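## Task

Rotate each knob of row A on the knob box (row A being the row closest to the box side that carries the socket) until it shows the same setting as its counterpart in row D. Every other knob must end up pointing at the mark it shows now. The knobs must keep these settings by themselves; a setting that holds only because the robot is still gripping or pushing it does not count.

## Robot and tools

Robot: two 7-joint arms, left_arm and right_arm, each ending in a parallel two-finger gripper. The names do not match image sides. Joint order from base: waist, shoulder, upper arm roll, elbow, forearm roll, wrist pitch, wrist roll. Elbows cannot fully straighten. The scene keeps running while you think between calls.

Frame: one shared scene frame, origin on the table top midway between the arms, +x out over the table, +z up, left_arm on the +y side. Positions are metres, orientations are quaternions written w, x, y, z. On the gripper, fingers point along its own +z and close along its own x. end_effector_position is the point between the pads; fingertips stick out 17.5 mm past it. Pure rotations pivot about that point. Reported hand positions can be slightly off, more so at long reach.

The row (used by both motion tools): always exactly 20 numbers, one flat list covering both arms even if only one moves. Numbers 1-10 are left_arm: x, y, z, qw, qx, qy, qz, then left_gripper position, force_limit, speed. Numbers 11-20 are the same ten for right_arm/right_gripper. x, y, z, qw..qz are an absolute target pose (place to go to, not an offset) in the scene frame. The three gripper numbers each lie in [-1, 1]: position +1 = fully open (50 mm gap), about -0.65 = pads meet, -1 = close until something stops the fingers (use for gripping). force_limit maps roughly -1 to 20 N, 0 to 102 N, +1 to 185 N per pad (actual grip up to ~17% more). speed maps -1 to 20 mm/s, 0 to 85, +1 to 150 mm/s of gap change. A 0 is a real command, so to leave a gripper alone resend its previous three numbers. To keep an arm still, resend the exact pose (position and quaternion) from the result taken before it stopped moving, not a drifted later reading. A target more than 0.6 m from the arm's last reported position along any gripper axis gets the call refused.

execute_actions: argument actions, a list holding one item or nothing. Empty list [] just reports state. {"rows": [...], "steps": n} runs up to 15 rows, one per control step of 1/30 s (n max 15, default 15); if rows run out, the last repeats. {"steps": n} without rows is a wait of up to 300 steps counted from the previous result, including your thinking time. Optional pictures (boolean) switches camera images on or off.

move: target is one 20-number row; speed is the top path speed in m/s, 0.002 to 0.5 (default 0.25), with rotation capped at twice that value in rad/s. Each gripper follows a straight line toward its pose, both finishing together, lasting 0.5 to 10 s (cut short at 10 s). Rotation takes the shorter way. Paths ignore obstacles and the other arm. Finger numbers are applied at the start. Faster moves and targets set deeper past a contact give harder hits and pushes.

wait: seconds, 0 to 10; sends nothing new. zoom_image: camera (cam_high, cam_low, cam_left_wrist, cam_right_wrist, all 672x504) and region [x0, y0, x1, y1] in pixels from top-left, at most 504x504. finished_scene: scene = number of the scene you are ending; irreversible, and the result reports success and gives the next task.

Control details: each step the commanded pose is clipped to within 70 mm and 16 degrees of the measured pose, then solved by damped inverse kinematics favouring position over orientation. After an action ends an arm coasts only toward its last clipped pose, so long moves need follow-up commands; check the pose in the result. Joints decelerate together and stop together on reversal.

Result lines: the state line gives each arm's pose as left_arm: ... | right_arm: .... object_status: 0 moving, 1 blocked while opening, 2 blocked while closing (a grip), 3 reached command or pads met (usually nothing held). Any new position number resets it to 0 until the fingers settle. Fingers hold until a position differing by at least 0.01 is sent; only then do new force or speed values apply. position_measured in counts: gap ≈ (250 - counts) × 0.202 mm. HELD marks steps whose row was partly or wholly withheld; a pose unreachable line names an arm whose command the clearance check altered or blocked. Hand target shows where the controller is now driving each gripper. The move: line gives the ending (done, off_target, moving, held, fault), the limits that acted (paced = the pose was clipped; held = some steps were blocked, after which the arm may overshoot speed), and each gripper's distance from its pose; an ending naming one arm means the other finished.

Avoid: knocking anything off the table, arms striking or squeezing each other, and hard pushes on the box. Joint load limits are 50.7 N m for the first four joints and 31.9 N m for the last three (including held weight); reaching one freezes that arm for 10 s. Holding loads heats motors: a MOTOR HOT warning appears at 60 °C and at 75 °C an OVER-TEMPERATURE FAULT lets the arm sag. Gripping an immovable off-centre object such as a knob weakens over time, especially at force_limit -1. Release the knobs before finishing so they stay set unaided. Smooth, economical motion is preferred.

Each tool is called after "Emit:" in YAML: its name, and indented under it one key for each argument.

## Session

Emit:
execute_actions:
  actions: []

Scene clock: 0.00 s of 8400.00 s.
left_arm: end_effector_position=(+0.2206, +0.5858, +0.2421) position_measured=3 object_status=3 end_effector_quat_wxyz=(-0.031, -0.629, +0.776, +0.030) | right_arm: end_effector_position=(+0.3046, -0.7916, +0.3865) position_measured=3 object_status=3 end_effector_quat_wxyz=(-0.078, +0.678, -0.731, +0.013)
Joint positions: left_arm=[-0.698  0.091 -0.248  1.907 -0.06   1.18   3.445] | right_arm=[ 0.71   0.663  0.475  0.66  -0.463  1.889 -0.515]
Joint velocities: left_arm=[-0.    -0.     0.003  0.     0.001 -0.     0.   ] | right_arm=[-0.     0.001 -0.     0.     0.001  0.    -0.   ]
Hand target (left_arm): +0.221, +0.586, +0.242; -0.031, -0.629, +0.776, +0.030
Hand target (right_arm): +0.305, -0.792, +0.386; -0.078, +0.678, -0.731, +0.013

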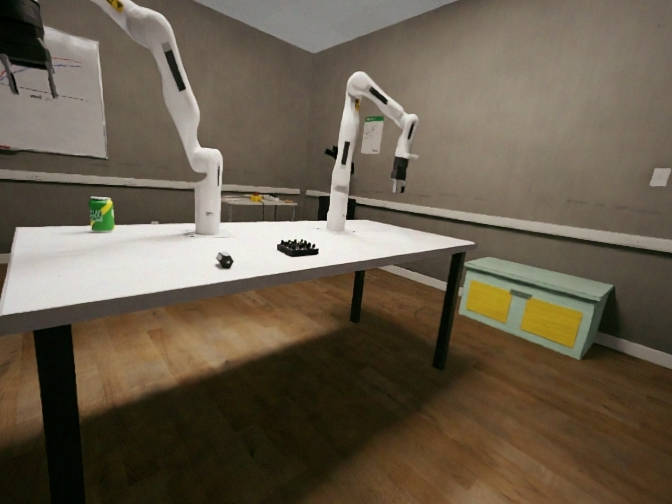

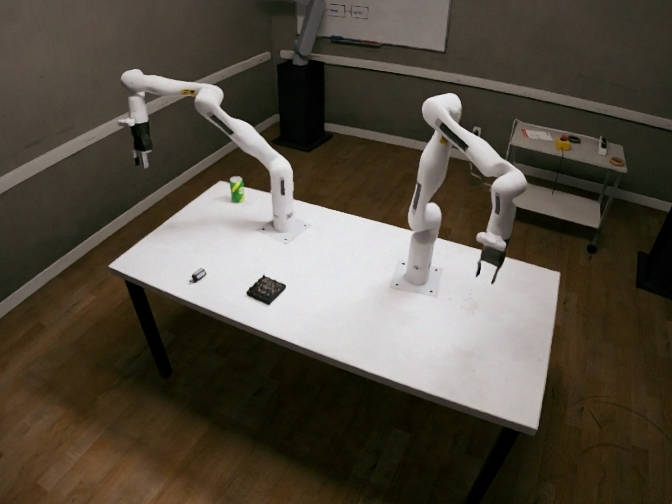

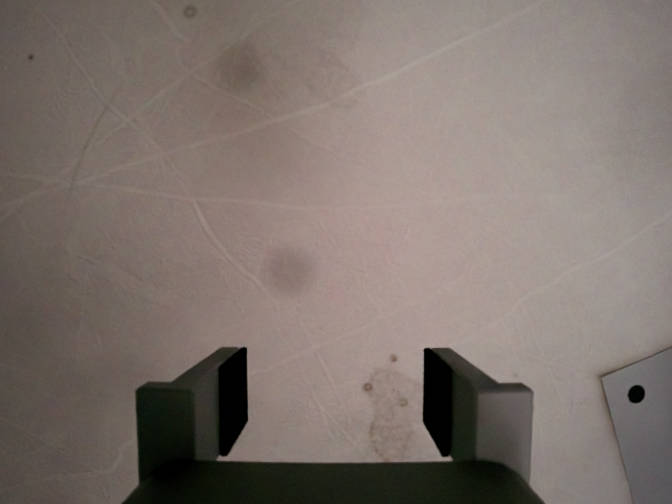

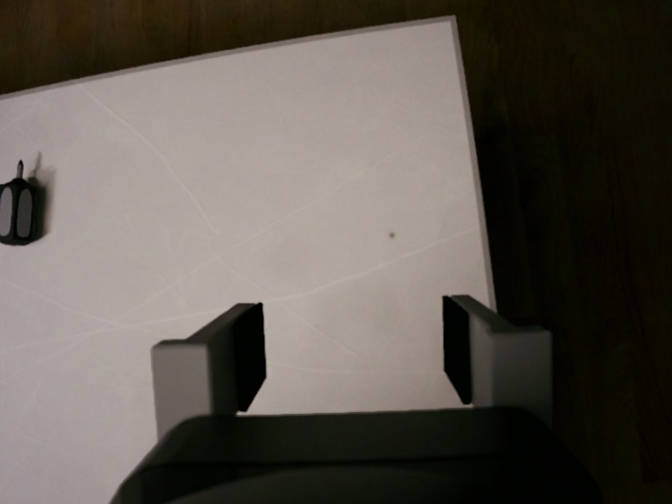

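Emit:
zoom_image:
  camera: "cam_low"
  region: [230, 260, 310, 320]

Emit:
zoom_image:
  camera: "cam_high"
  region: [265, 225, 335, 275]

Region (230, 260, 310, 320) of cam_low's 672x504 image, scaled by 6.300, with more detail than that image has; it fills the top 378 rows of this view, and the rest is white.

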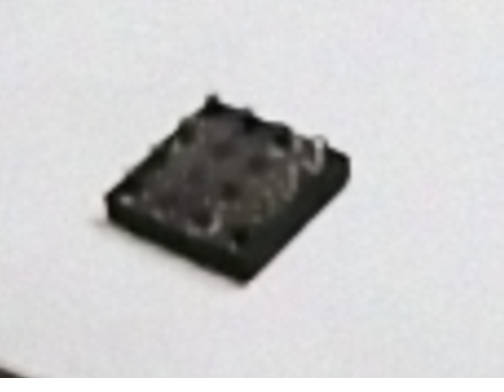

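Region (265, 225, 335, 275) of cam_high's 672x504 image, scaled by 7.200, with more detail than that image has; it fills the top 360 rows of this view, and the rest is white.

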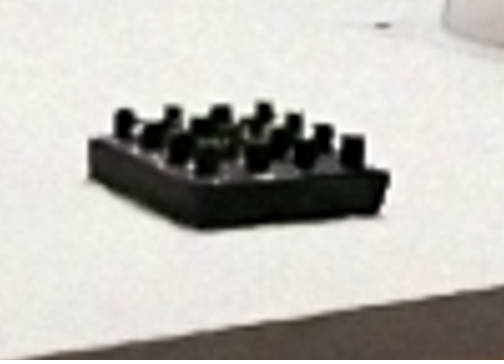

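Emit:
move:
  target: [0.2206,0.5858,0.2421,-0.031,-0.629,0.776,0.030,1,0,0,0.30,-0.15,0.30,0,0.7071,-0.7071,0,1,0,0]
  speed: 0.3

action 0: the call puts the target (right_arm/x, right_arm/y, right_arm/z) 0.628 m from right_arm's end_effector_position in the last result along the gripper's own x axis as it stood there; a target may be at most 0.6 m away along each of those axes, so nothing of the call was run and nothing moved. Command a nearer target, and go on from there in a later call.

Emit:
move:
  target: [0.2206,0.5858,0.2421,-0.031,-0.629,0.776,0.030,1,0,0,0.33,-0.22,0.30,0,0.7071,-0.7071,0,1,0,0]
  speed: 0.3

Scene clock: 21.43 s of 8400.00 s.
left_arm: end_effector_position=(+0.2206, +0.5858, +0.2421) position_measured=3 object_status=3 end_effector_quat_wxyz=(-0.031, -0.629, +0.776, +0.030) | right_arm: end_effector_position=(+0.3288, -0.2216, +0.3003) position_measured=3 object_status=3 end_effector_quat_wxyz=(+0.002, +0.706, -0.708, +0.001)
Joint positions: left_arm=[-0.697  0.092 -0.247  1.906 -0.062  1.18   3.446] | right_arm=[-0.491  0.089 -0.083  1.715  0.011  1.34  -1.975]
Joint velocities: left_arm=[-0.     0.    -0.     0.    -0.001 -0.    -0.   ] | right_arm=[-0.002  0.007 -0.011 -0.001  0.002  0.001 -0.001]
Hand target (left_arm): +0.221, +0.586, +0.242; -0.031, -0.629, +0.776, +0.030
Hand target (right_arm): +0.329, -0.221, +0.300; +0.002, +0.707, -0.707, +0.001
Off the commanded pose (left_arm): 0.000 m, 0 deg.
Off the commanded pose (right_arm): 0.002 m, 0 deg.
After step 90, 16.10 s passed at rest.
move: done

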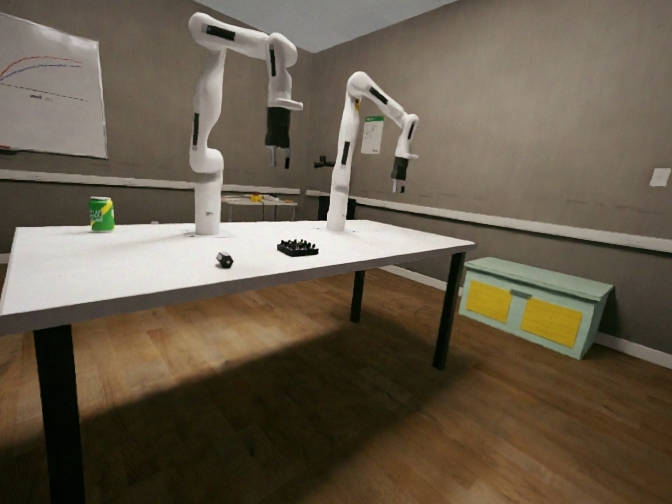

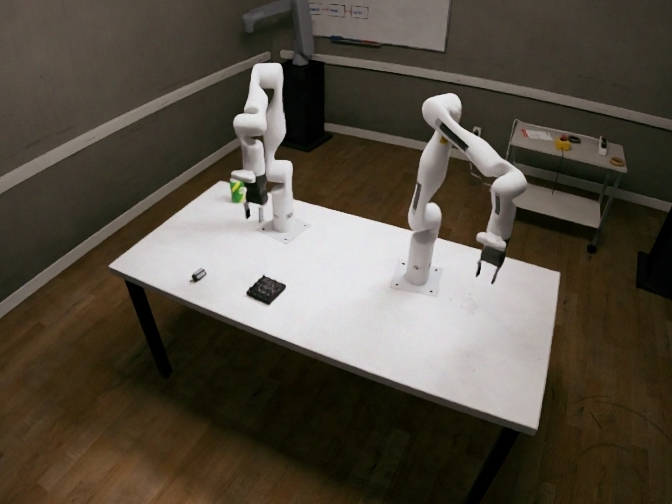

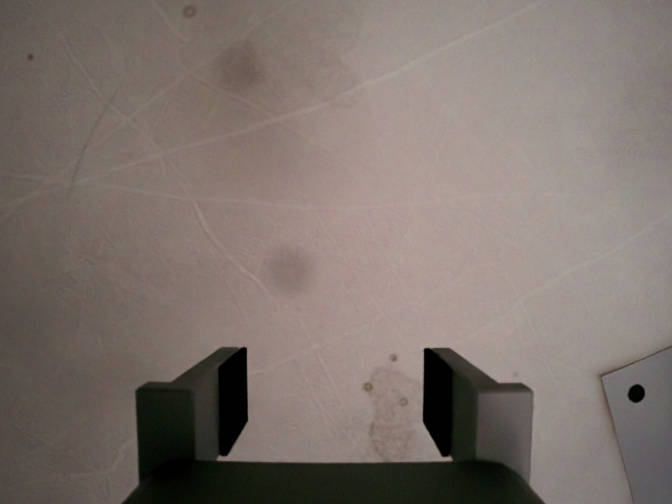

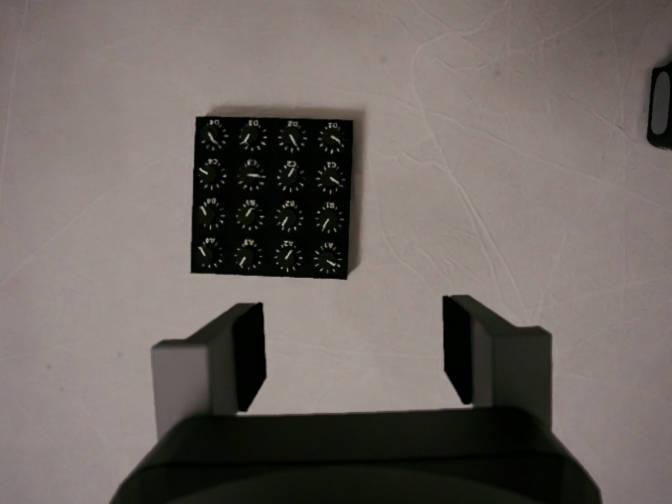

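Emit:
zoom_image:
  camera: "cam_right_wrist"
  region: [180, 105, 370, 290]

Region (180, 105, 370, 290) of cam_right_wrist's 672x504 image, scaled by 2.653; it fills the top 491 rows of this view, and the rest is white.

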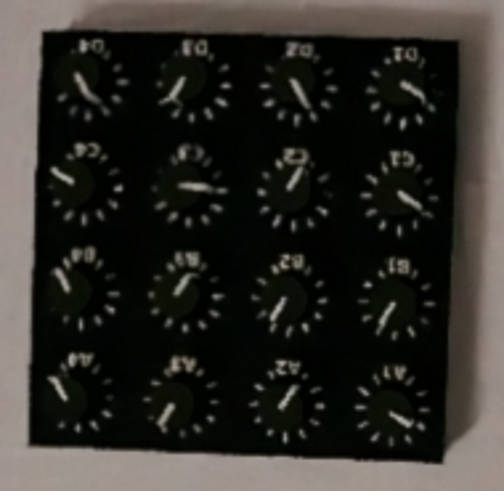

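Emit:
move:
  target: [0.2206,0.5858,0.2421,-0.031,-0.629,0.776,0.030,1,0,0,0.37,-0.17,0.14,0,0.7071,-0.7071,0,1,0,0]
  speed: 0.3

Scene clock: 42.70 s of 8400.00 s.
left_arm: end_effector_position=(+0.2206, +0.5858, +0.2421) position_measured=3 object_status=3 end_effector_quat_wxyz=(-0.031, -0.629, +0.776, +0.030) | right_arm: end_effector_position=(+0.3700, -0.1702, +0.1402) position_measured=3 object_status=3 end_effector_quat_wxyz=(-0.000, +0.707, -0.707, +0.001)
Joint positions: left_arm=[-0.697  0.092 -0.247  1.906 -0.062  1.18   3.446] | right_arm=[-0.561  0.389 -0.11   1.885  0.055  0.87  -2.096]
Joint velocities: left_arm=[-0.    -0.     0.001 -0.001  0.    -0.    -0.   ] | right_arm=[-0.001  0.005 -0.002 -0.     0.     0.001 -0.   ]
Hand target (left_arm): +0.221, +0.586, +0.242; -0.031, -0.629, +0.776, +0.030
Hand target (right_arm): +0.370, -0.170, +0.140; +0.000, +0.707, -0.707, +0.000
Off the commanded pose (left_arm): 0.000 m, 0 deg.
Off the commanded pose (right_arm): 0.000 m, 0 deg.
After step 90, 17.20 s passed at rest.
move: done

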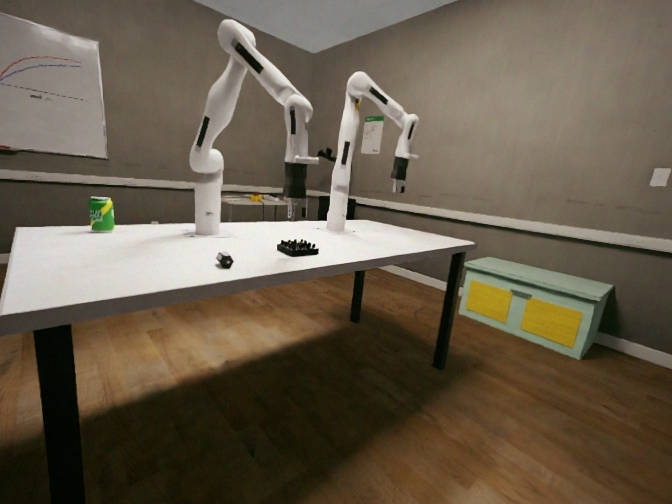

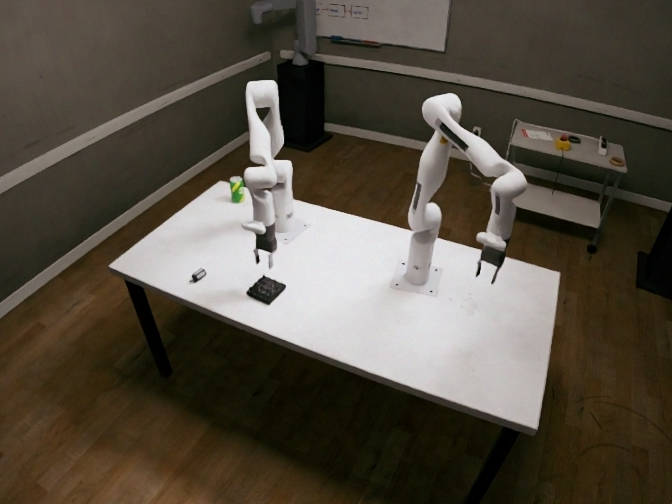

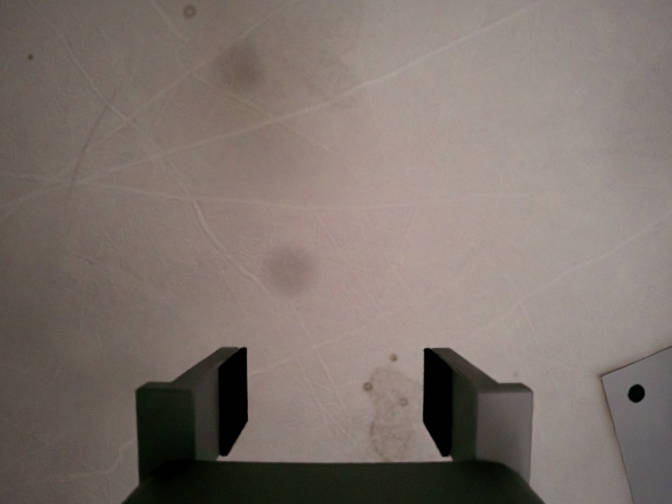

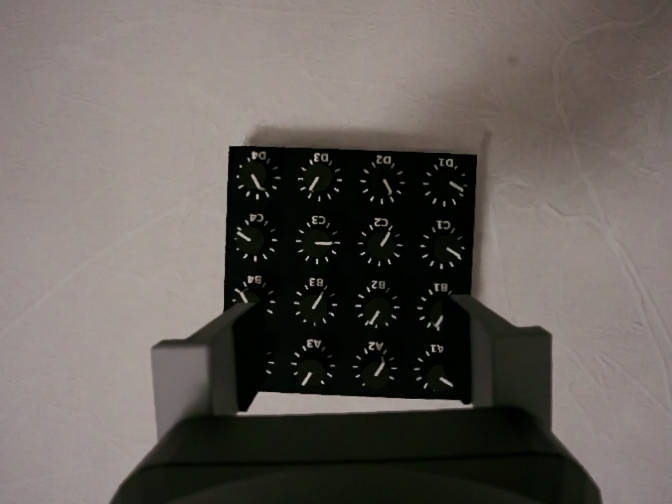

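Emit:
zoom_image:
  camera: "cam_right_wrist"
  region: [210, 135, 490, 415]

Region (210, 135, 490, 415) of cam_right_wrist's 672x504 image, scaled by 1.800.

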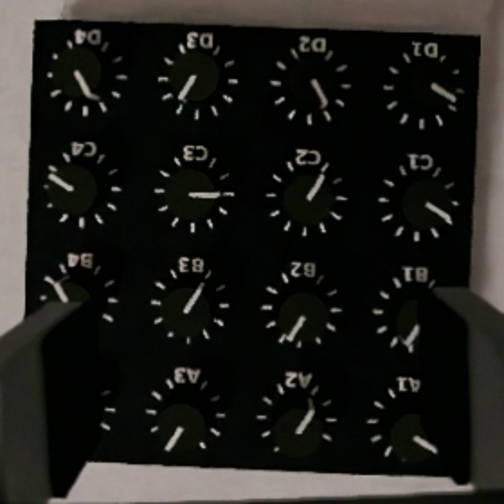

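Emit:
move:
  target: [0.2206,0.5858,0.2421,-0.031,-0.629,0.776,0.030,1,0,0,0.345,-0.1785,0.085,0,0.690,-0.7236,0,-0.06,-1,0.5]
  speed: 0.1

Emit:
zoom_image:
  camera: "cam_high"
  region: [260, 190, 340, 270]

Scene clock: 84.23 s of 8400.00 s.
left_arm: end_effector_position=(+0.2206, +0.5858, +0.2421) position_measured=3 object_status=3 end_effector_quat_wxyz=(-0.031, -0.629, +0.776, +0.030) | right_arm: end_effector_position=(+0.3451, -0.1786, +0.0851) position_measured=161 object_status=3 end_effector_quat_wxyz=(-0.000, +0.690, -0.724, +0.000)
Joint positions: left_arm=[-0.697  0.092 -0.247  1.906 -0.062  1.18   3.446] | right_arm=[-0.585  0.445 -0.094  2.038  0.066  0.661 -2.168]
Joint velocities: left_arm=[ 0.001 -0.    -0.    -0.002 -0.001 -0.    -0.001] | right_arm=[-0.001  0.003 -0.001  0.002 -0.    -0.    -0.001]
Hand target (left_arm): +0.221, +0.586, +0.242; -0.031, -0.629, +0.776, +0.030
Hand target (right_arm): +0.345, -0.179, +0.085; +0.000, +0.690, -0.724, +0.000
Off the commanded pose (left_arm): 0.000 m, 0 deg.
Off the commanded pose (right_arm): 0.000 m, 0 deg.
After step 90, 37.63 s passed at rest.
move: done

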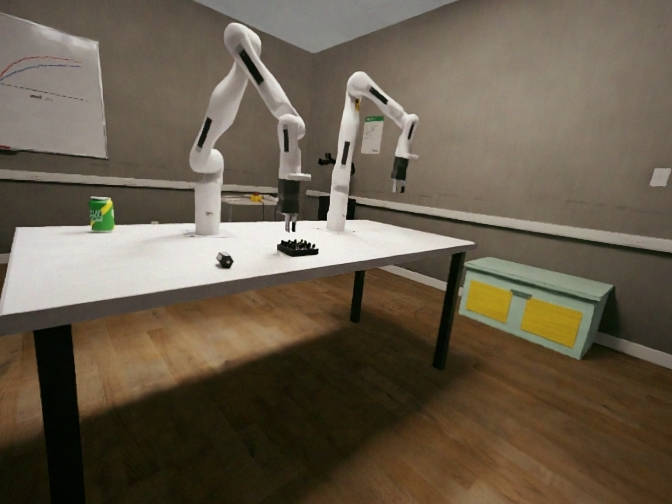

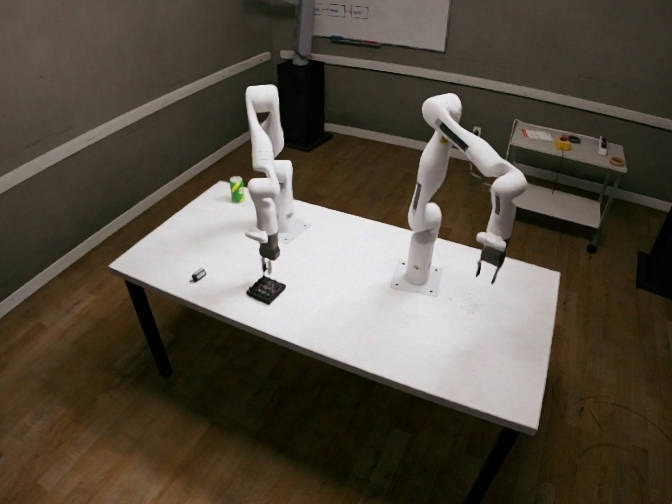

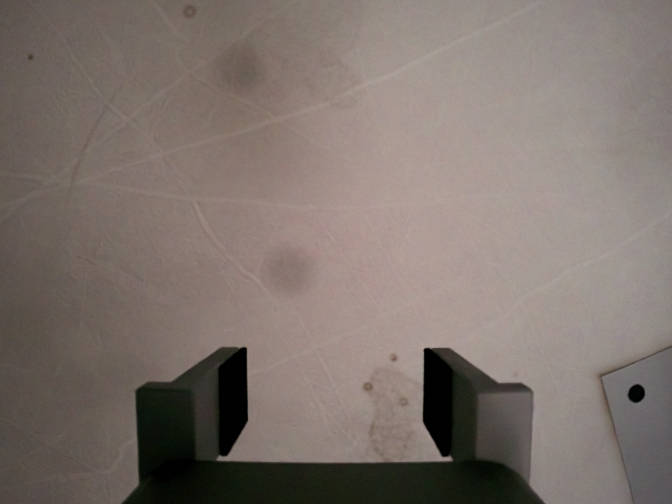

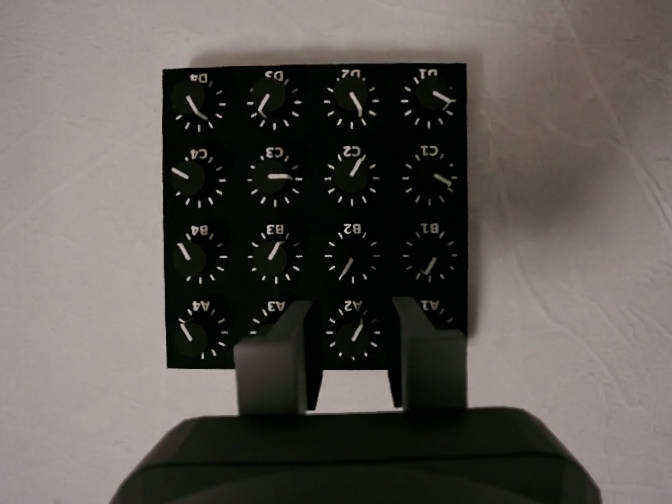

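Region (260, 190, 340, 270) of cam_high's 672x504 image, scaled by 6.300, with more detail than that image has.

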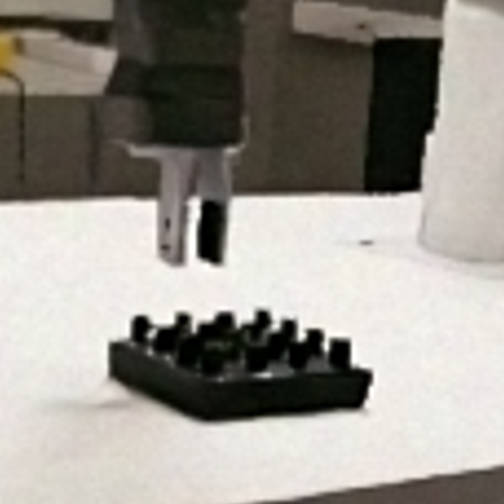

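Emit:
move:
  target: [0.2206,0.5858,0.2421,-0.031,-0.629,0.776,0.030,1,0,0,0.345,-0.1785,0.063,0,0.696,-0.718,0,-0.06,-1,0.5]
  speed: 0.05

Emit:
zoom_image:
  camera: "cam_high"
  region: [270, 210, 330, 270]

Emit:
zoom_image:
  camera: "cam_right_wrist"
  region: [250, 240, 450, 420]

Scene clock: 96.67 s of 8400.00 s.
left_arm: end_effector_position=(+0.2206, +0.5858, +0.2421) position_measured=3 object_status=3 end_effector_quat_wxyz=(-0.031, -0.629, +0.776, +0.030) | right_arm: end_effector_position=(+0.3451, -0.1785, +0.0632) position_measured=161 object_status=3 end_effector_quat_wxyz=(-0.000, +0.696, -0.718, +0.000)
Joint positions: left_arm=[-0.697  0.092 -0.247  1.906 -0.062  1.18   3.446] | right_arm=[-0.586  0.492 -0.093  2.061  0.079  0.591 -2.163]
Joint velocities: left_arm=[-0.     0.001 -0.     0.002 -0.     0.     0.   ] | right_arm=[-0.     0.005 -0.001  0.    -0.001 -0.     0.   ]
Hand target (left_arm): +0.221, +0.586, +0.242; -0.031, -0.629, +0.776, +0.030
Hand target (right_arm): +0.345, -0.179, +0.063; +0.000, +0.696, -0.718, +0.000
Off the commanded pose (left_arm): 0.000 m, 0 deg.
Off the commanded pose (right_arm): 0.000 m, 0 deg.
After step 90, 8.73 s passed at rest.
move: done

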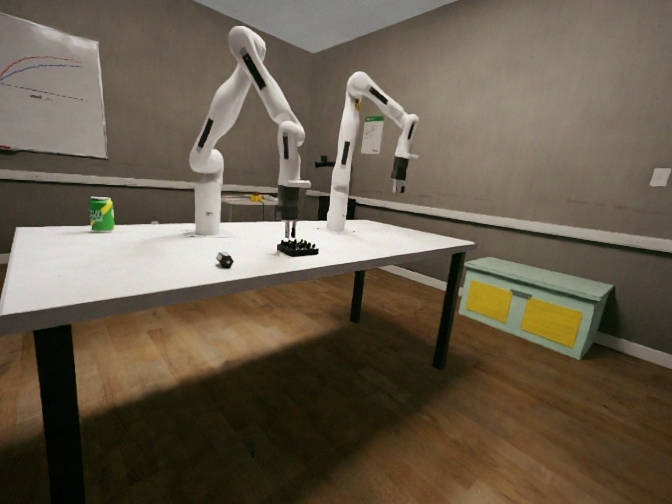

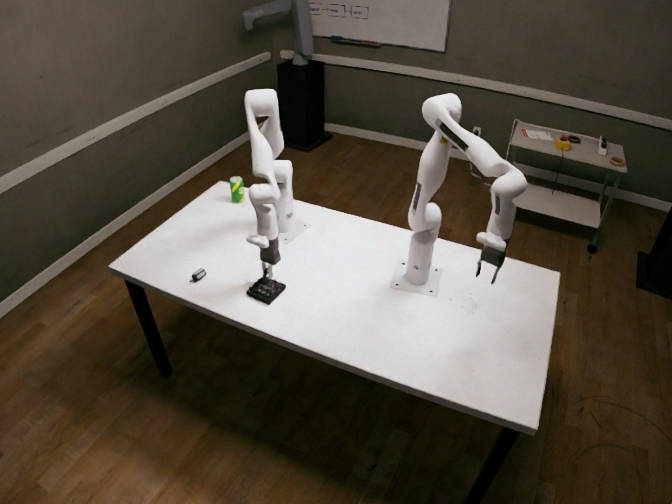

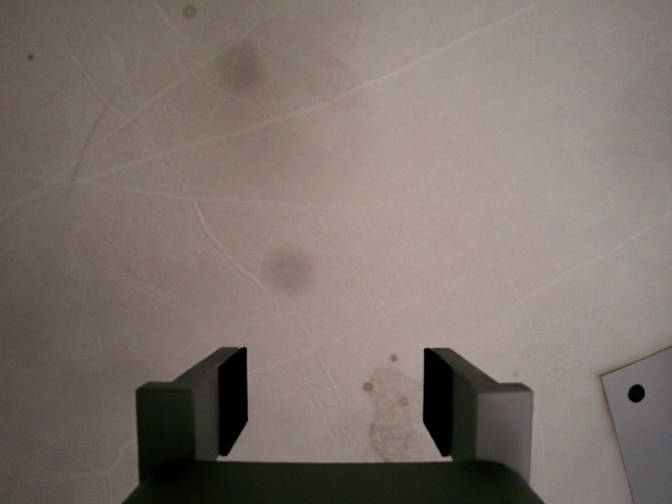

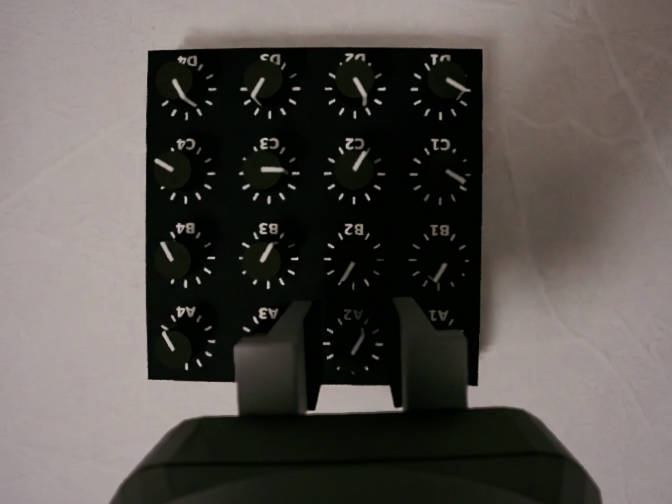

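Region (270, 210, 330, 270) of cam_high's 672x504 image, scaled by 8.400, with more detail than that image has.

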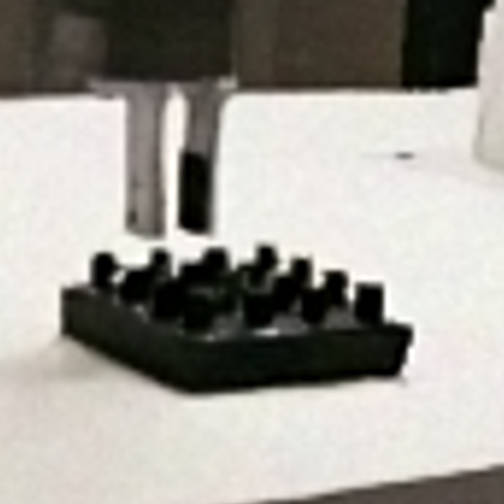

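Region (250, 240, 450, 420) of cam_right_wrist's 672x504 image, scaled by 2.520; it fills the top 454 rows of this view, and the rest is white.

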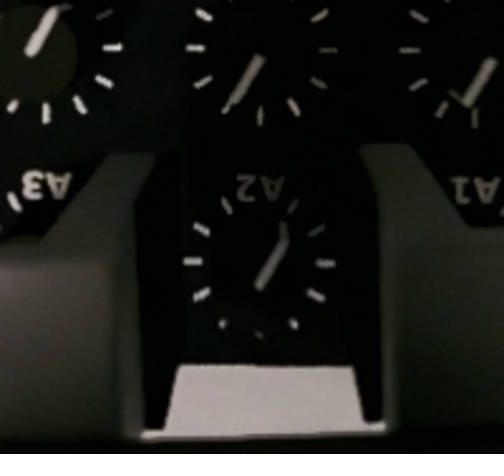

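Emit:
move:
  target: [0.2206,0.5858,0.2421,-0.031,-0.629,0.776,0.030,1,0,0,0.344,-0.1785,0.050,0,0.696,-0.718,0,-0.06,-1,0.5]
  speed: 0.03

Emit:
zoom_image:
  camera: "cam_high"
  region: [270, 210, 330, 270]

Emit:
zoom_image:
  camera: "cam_right_wrist"
  region: [250, 240, 450, 420]

Scene clock: 128.87 s of 8400.00 s.
left_arm: end_effector_position=(+0.2206, +0.5858, +0.2421) position_measured=3 object_status=3 end_effector_quat_wxyz=(-0.031, -0.629, +0.776, +0.030) | right_arm: end_effector_position=(+0.3441, -0.1785, +0.0501) position_measured=161 object_status=3 end_effector_quat_wxyz=(-0.000, +0.696, -0.718, +0.000)
Joint positions: left_arm=[-0.697  0.092 -0.247  1.906 -0.062  1.18   3.446] | right_arm=[-0.591  0.52  -0.089  2.076  0.085  0.548 -2.169]
Joint velocities: left_arm=[-0.     0.001 -0.     0.    -0.     0.    -0.   ] | right_arm=[-0.001  0.003 -0.     0.    -0.     0.001 -0.   ]
Hand target (left_arm): +0.221, +0.586, +0.242; -0.031, -0.629, +0.776, +0.030
Hand target (right_arm): +0.344, -0.179, +0.050; +0.000, +0.696, -0.718, +0.000
Off the commanded pose (left_arm): 0.000 m, 0 deg.
Off the commanded pose (right_arm): 0.000 m, 0 deg.
After step 90, 28.50 s passed at rest.
move: done

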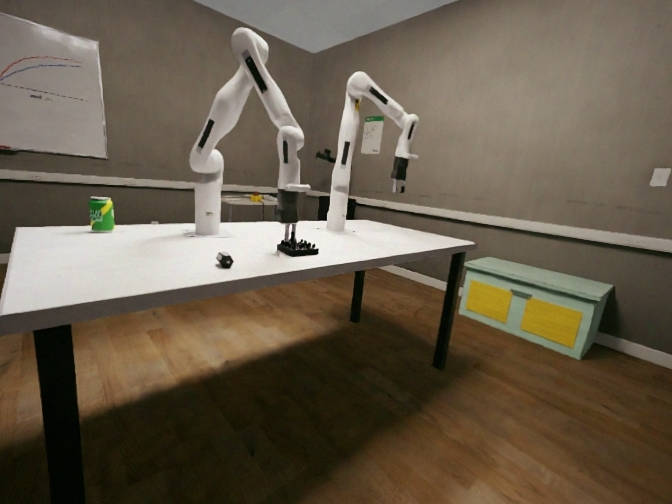

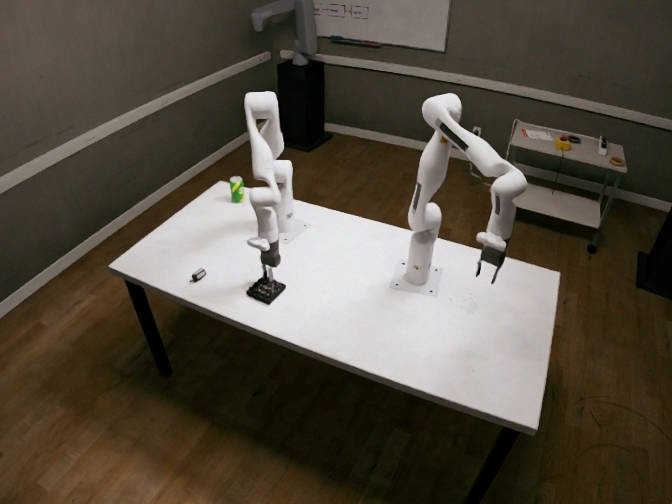

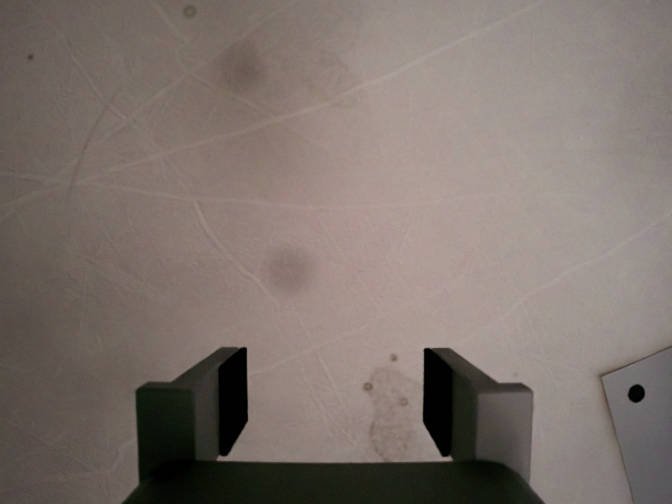

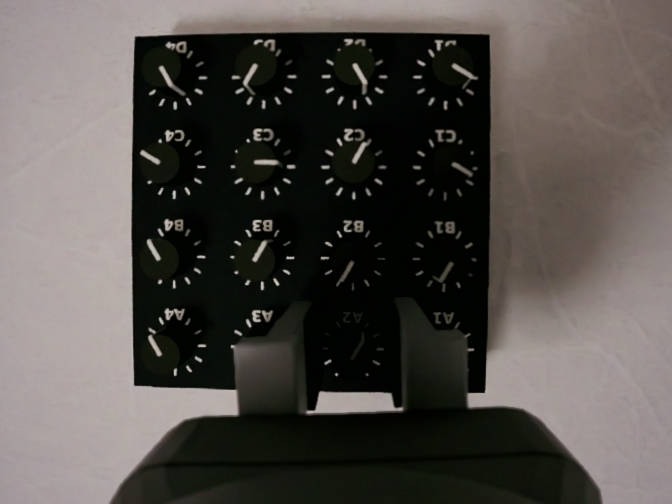

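Region (270, 210, 330, 270) of cam_high's 672x504 image, scaled by 8.400, with more detail than that image has.

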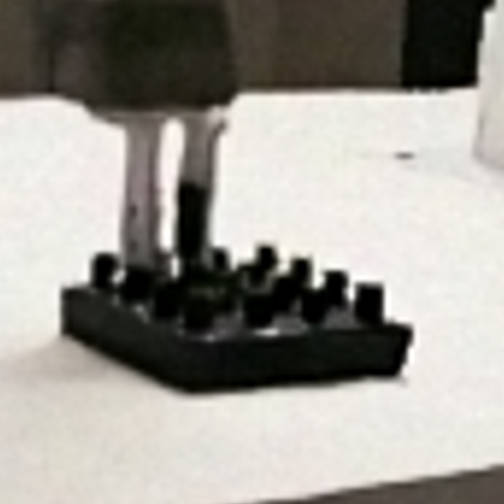

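Region (250, 240, 450, 420) of cam_right_wrist's 672x504 image, scaled by 2.520; it fills the top 454 rows of this view, and the rest is white.

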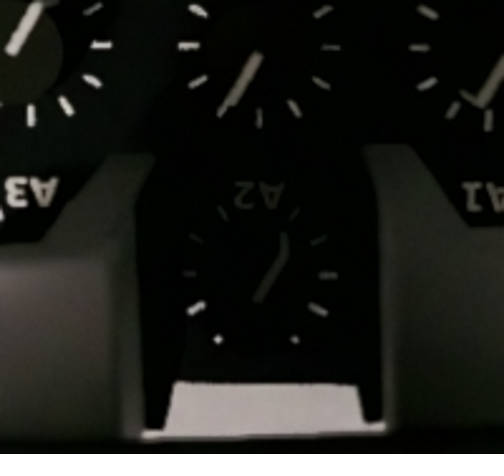

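Emit:
move:
  target: [0.2206,0.5858,0.2421,-0.031,-0.629,0.776,0.030,1,0,0,0.344,-0.1785,0.058,0,0.696,-0.718,0,-0.06,-1,0.5]
  speed: 0.03

Emit:
move:
  target: [0.2206,0.5858,0.2421,-0.031,-0.629,0.776,0.030,1,0,0,0.344,-0.1785,0.058,0,0.9999,-0.0157,0,-0.06,-1,0.5]
  speed: 0.4

Emit:
zoom_image:
  camera: "cam_right_wrist"
  region: [250, 240, 450, 420]

Scene clock: 152.50 s of 8400.00 s.
left_arm: end_effector_position=(+0.2206, +0.5858, +0.2421) position_measured=3 object_status=3 end_effector_quat_wxyz=(-0.031, -0.629, +0.776, +0.030) | right_arm: end_effector_position=(+0.3440, -0.1785, +0.0579) position_measured=161 object_status=3 end_effector_quat_wxyz=(+0.000, +0.696, -0.718, -0.000)
Joint positions: left_arm=[-0.697  0.092 -0.247  1.906 -0.062  1.18   3.446] | right_arm=[-0.589  0.503 -0.092  2.069  0.081  0.574 -2.166]
Joint velocities: left_arm=[-0.001  0.001  0.    -0.001  0.    -0.     0.001] | right_arm=[ 0.    -0.002 -0.    -0.    -0.001  0.001  0.   ]
Hand target (left_arm): +0.221, +0.586, +0.242; -0.031, -0.629, +0.776, +0.030
Hand target (right_arm): +0.344, -0.178, +0.058; -0.000, +0.696, -0.718, -0.000
Off the commanded pose (left_arm): 0.000 m, 0 deg.
Off the commanded pose (right_arm): 0.000 m, 0 deg.
After step 90, 19.93 s passed at rest.
move: done

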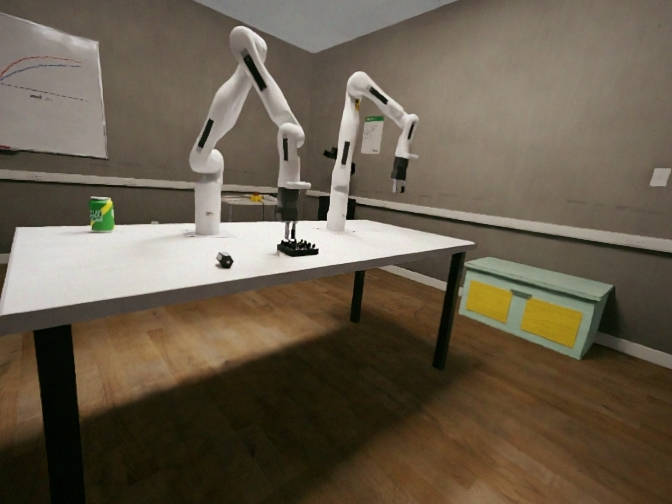

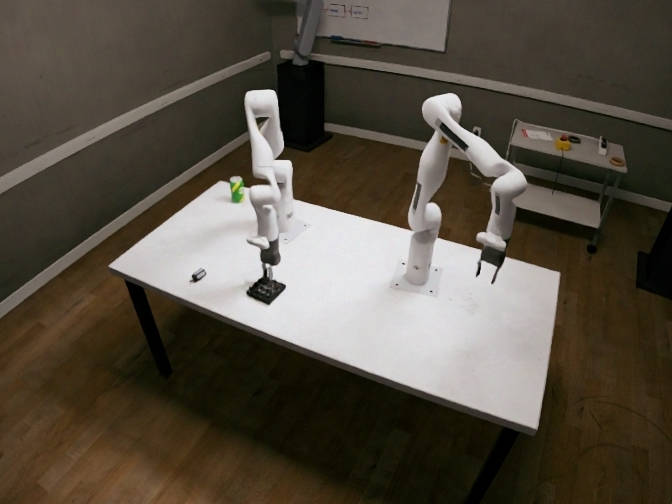

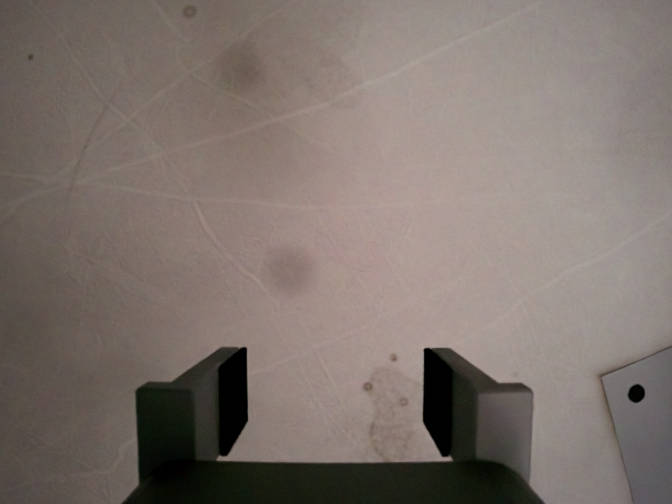

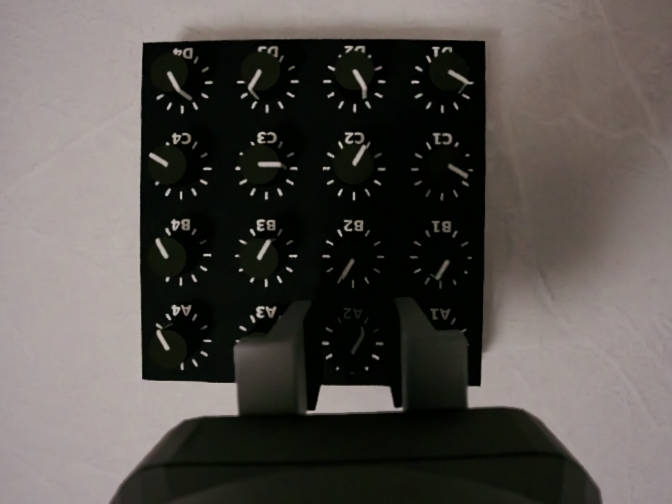

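Scene clock: 154.87 s of 8400.00 s.
left_arm: end_effector_position=(+0.2206, +0.5858, +0.2421) position_measured=3 object_status=3 end_effector_quat_wxyz=(-0.031, -0.629, +0.776, +0.030) | right_arm: end_effector_position=(+0.3440, -0.1784, +0.0580) position_measured=161 object_status=3 end_effector_quat_wxyz=(+0.000, +1.000, -0.015, +0.000)
Joint positions: left_arm=[-0.697  0.092 -0.247  1.906 -0.062  1.18   3.446] | right_arm=[-0.186  0.572 -0.53   2.015  0.457  0.672 -0.868]
Joint velocities: left_arm=[-0.001 -0.001  0.    -0.    -0.    -0.     0.   ] | right_arm=[ 0.004  0.001  0.004 -0.    -0.003 -0.001  0.003]
Hand target (left_arm): +0.221, +0.586, +0.242; -0.031, -0.629, +0.776, +0.030
Hand target (right_arm): +0.344, -0.179, +0.058; +0.000, +1.000, -0.016, +0.000
Off the commanded pose (left_arm): 0.000 m, 0 deg.
Off the commanded pose (right_arm): 0.000 m, 0 deg.
move: done

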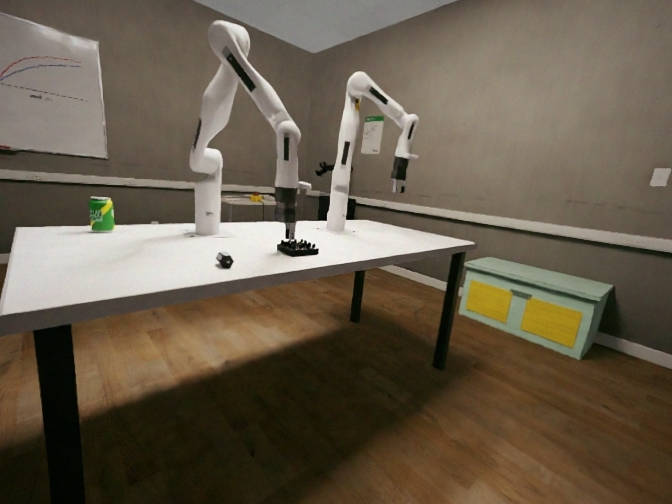

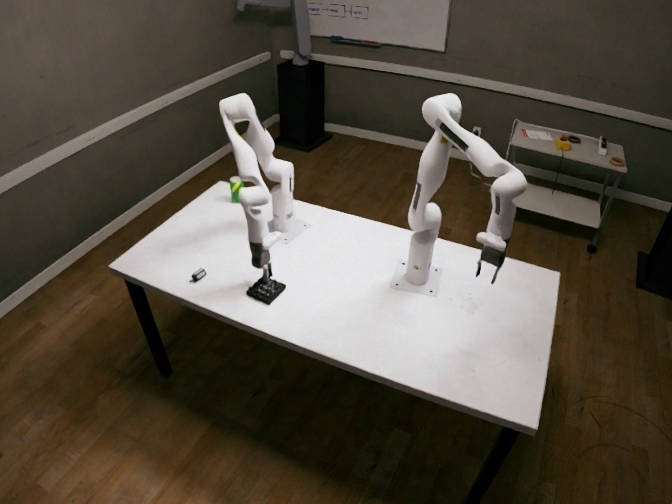

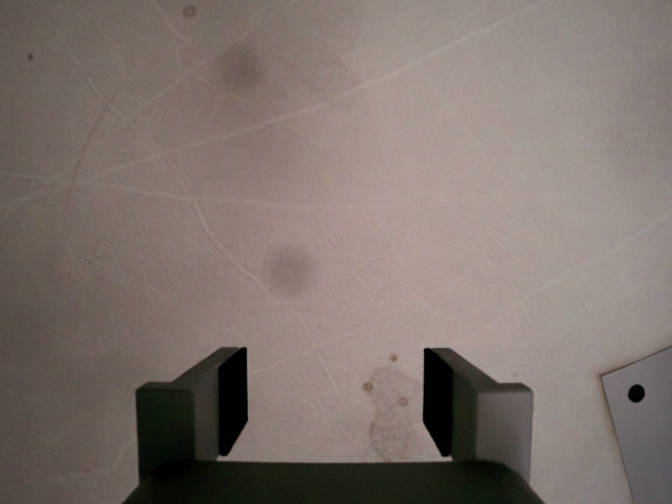

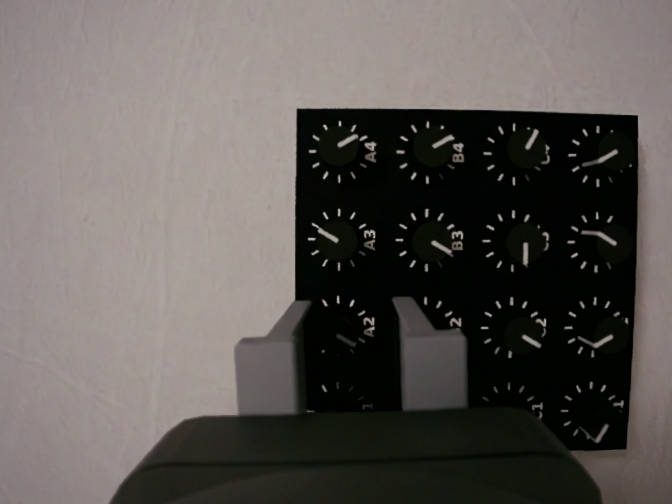

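Region (250, 240, 450, 420) of cam_right_wrist's 672x504 image, scaled by 2.520; it fills the top 454 rows of this view, and the rest is white.

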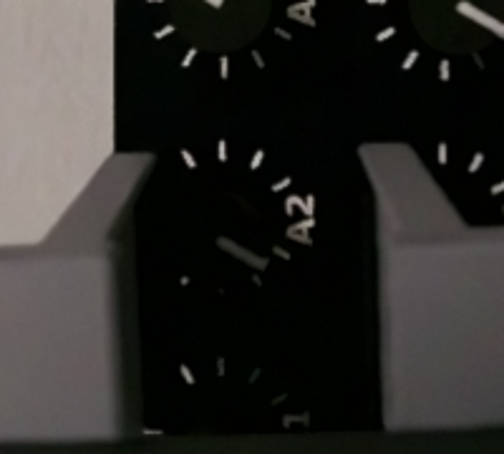

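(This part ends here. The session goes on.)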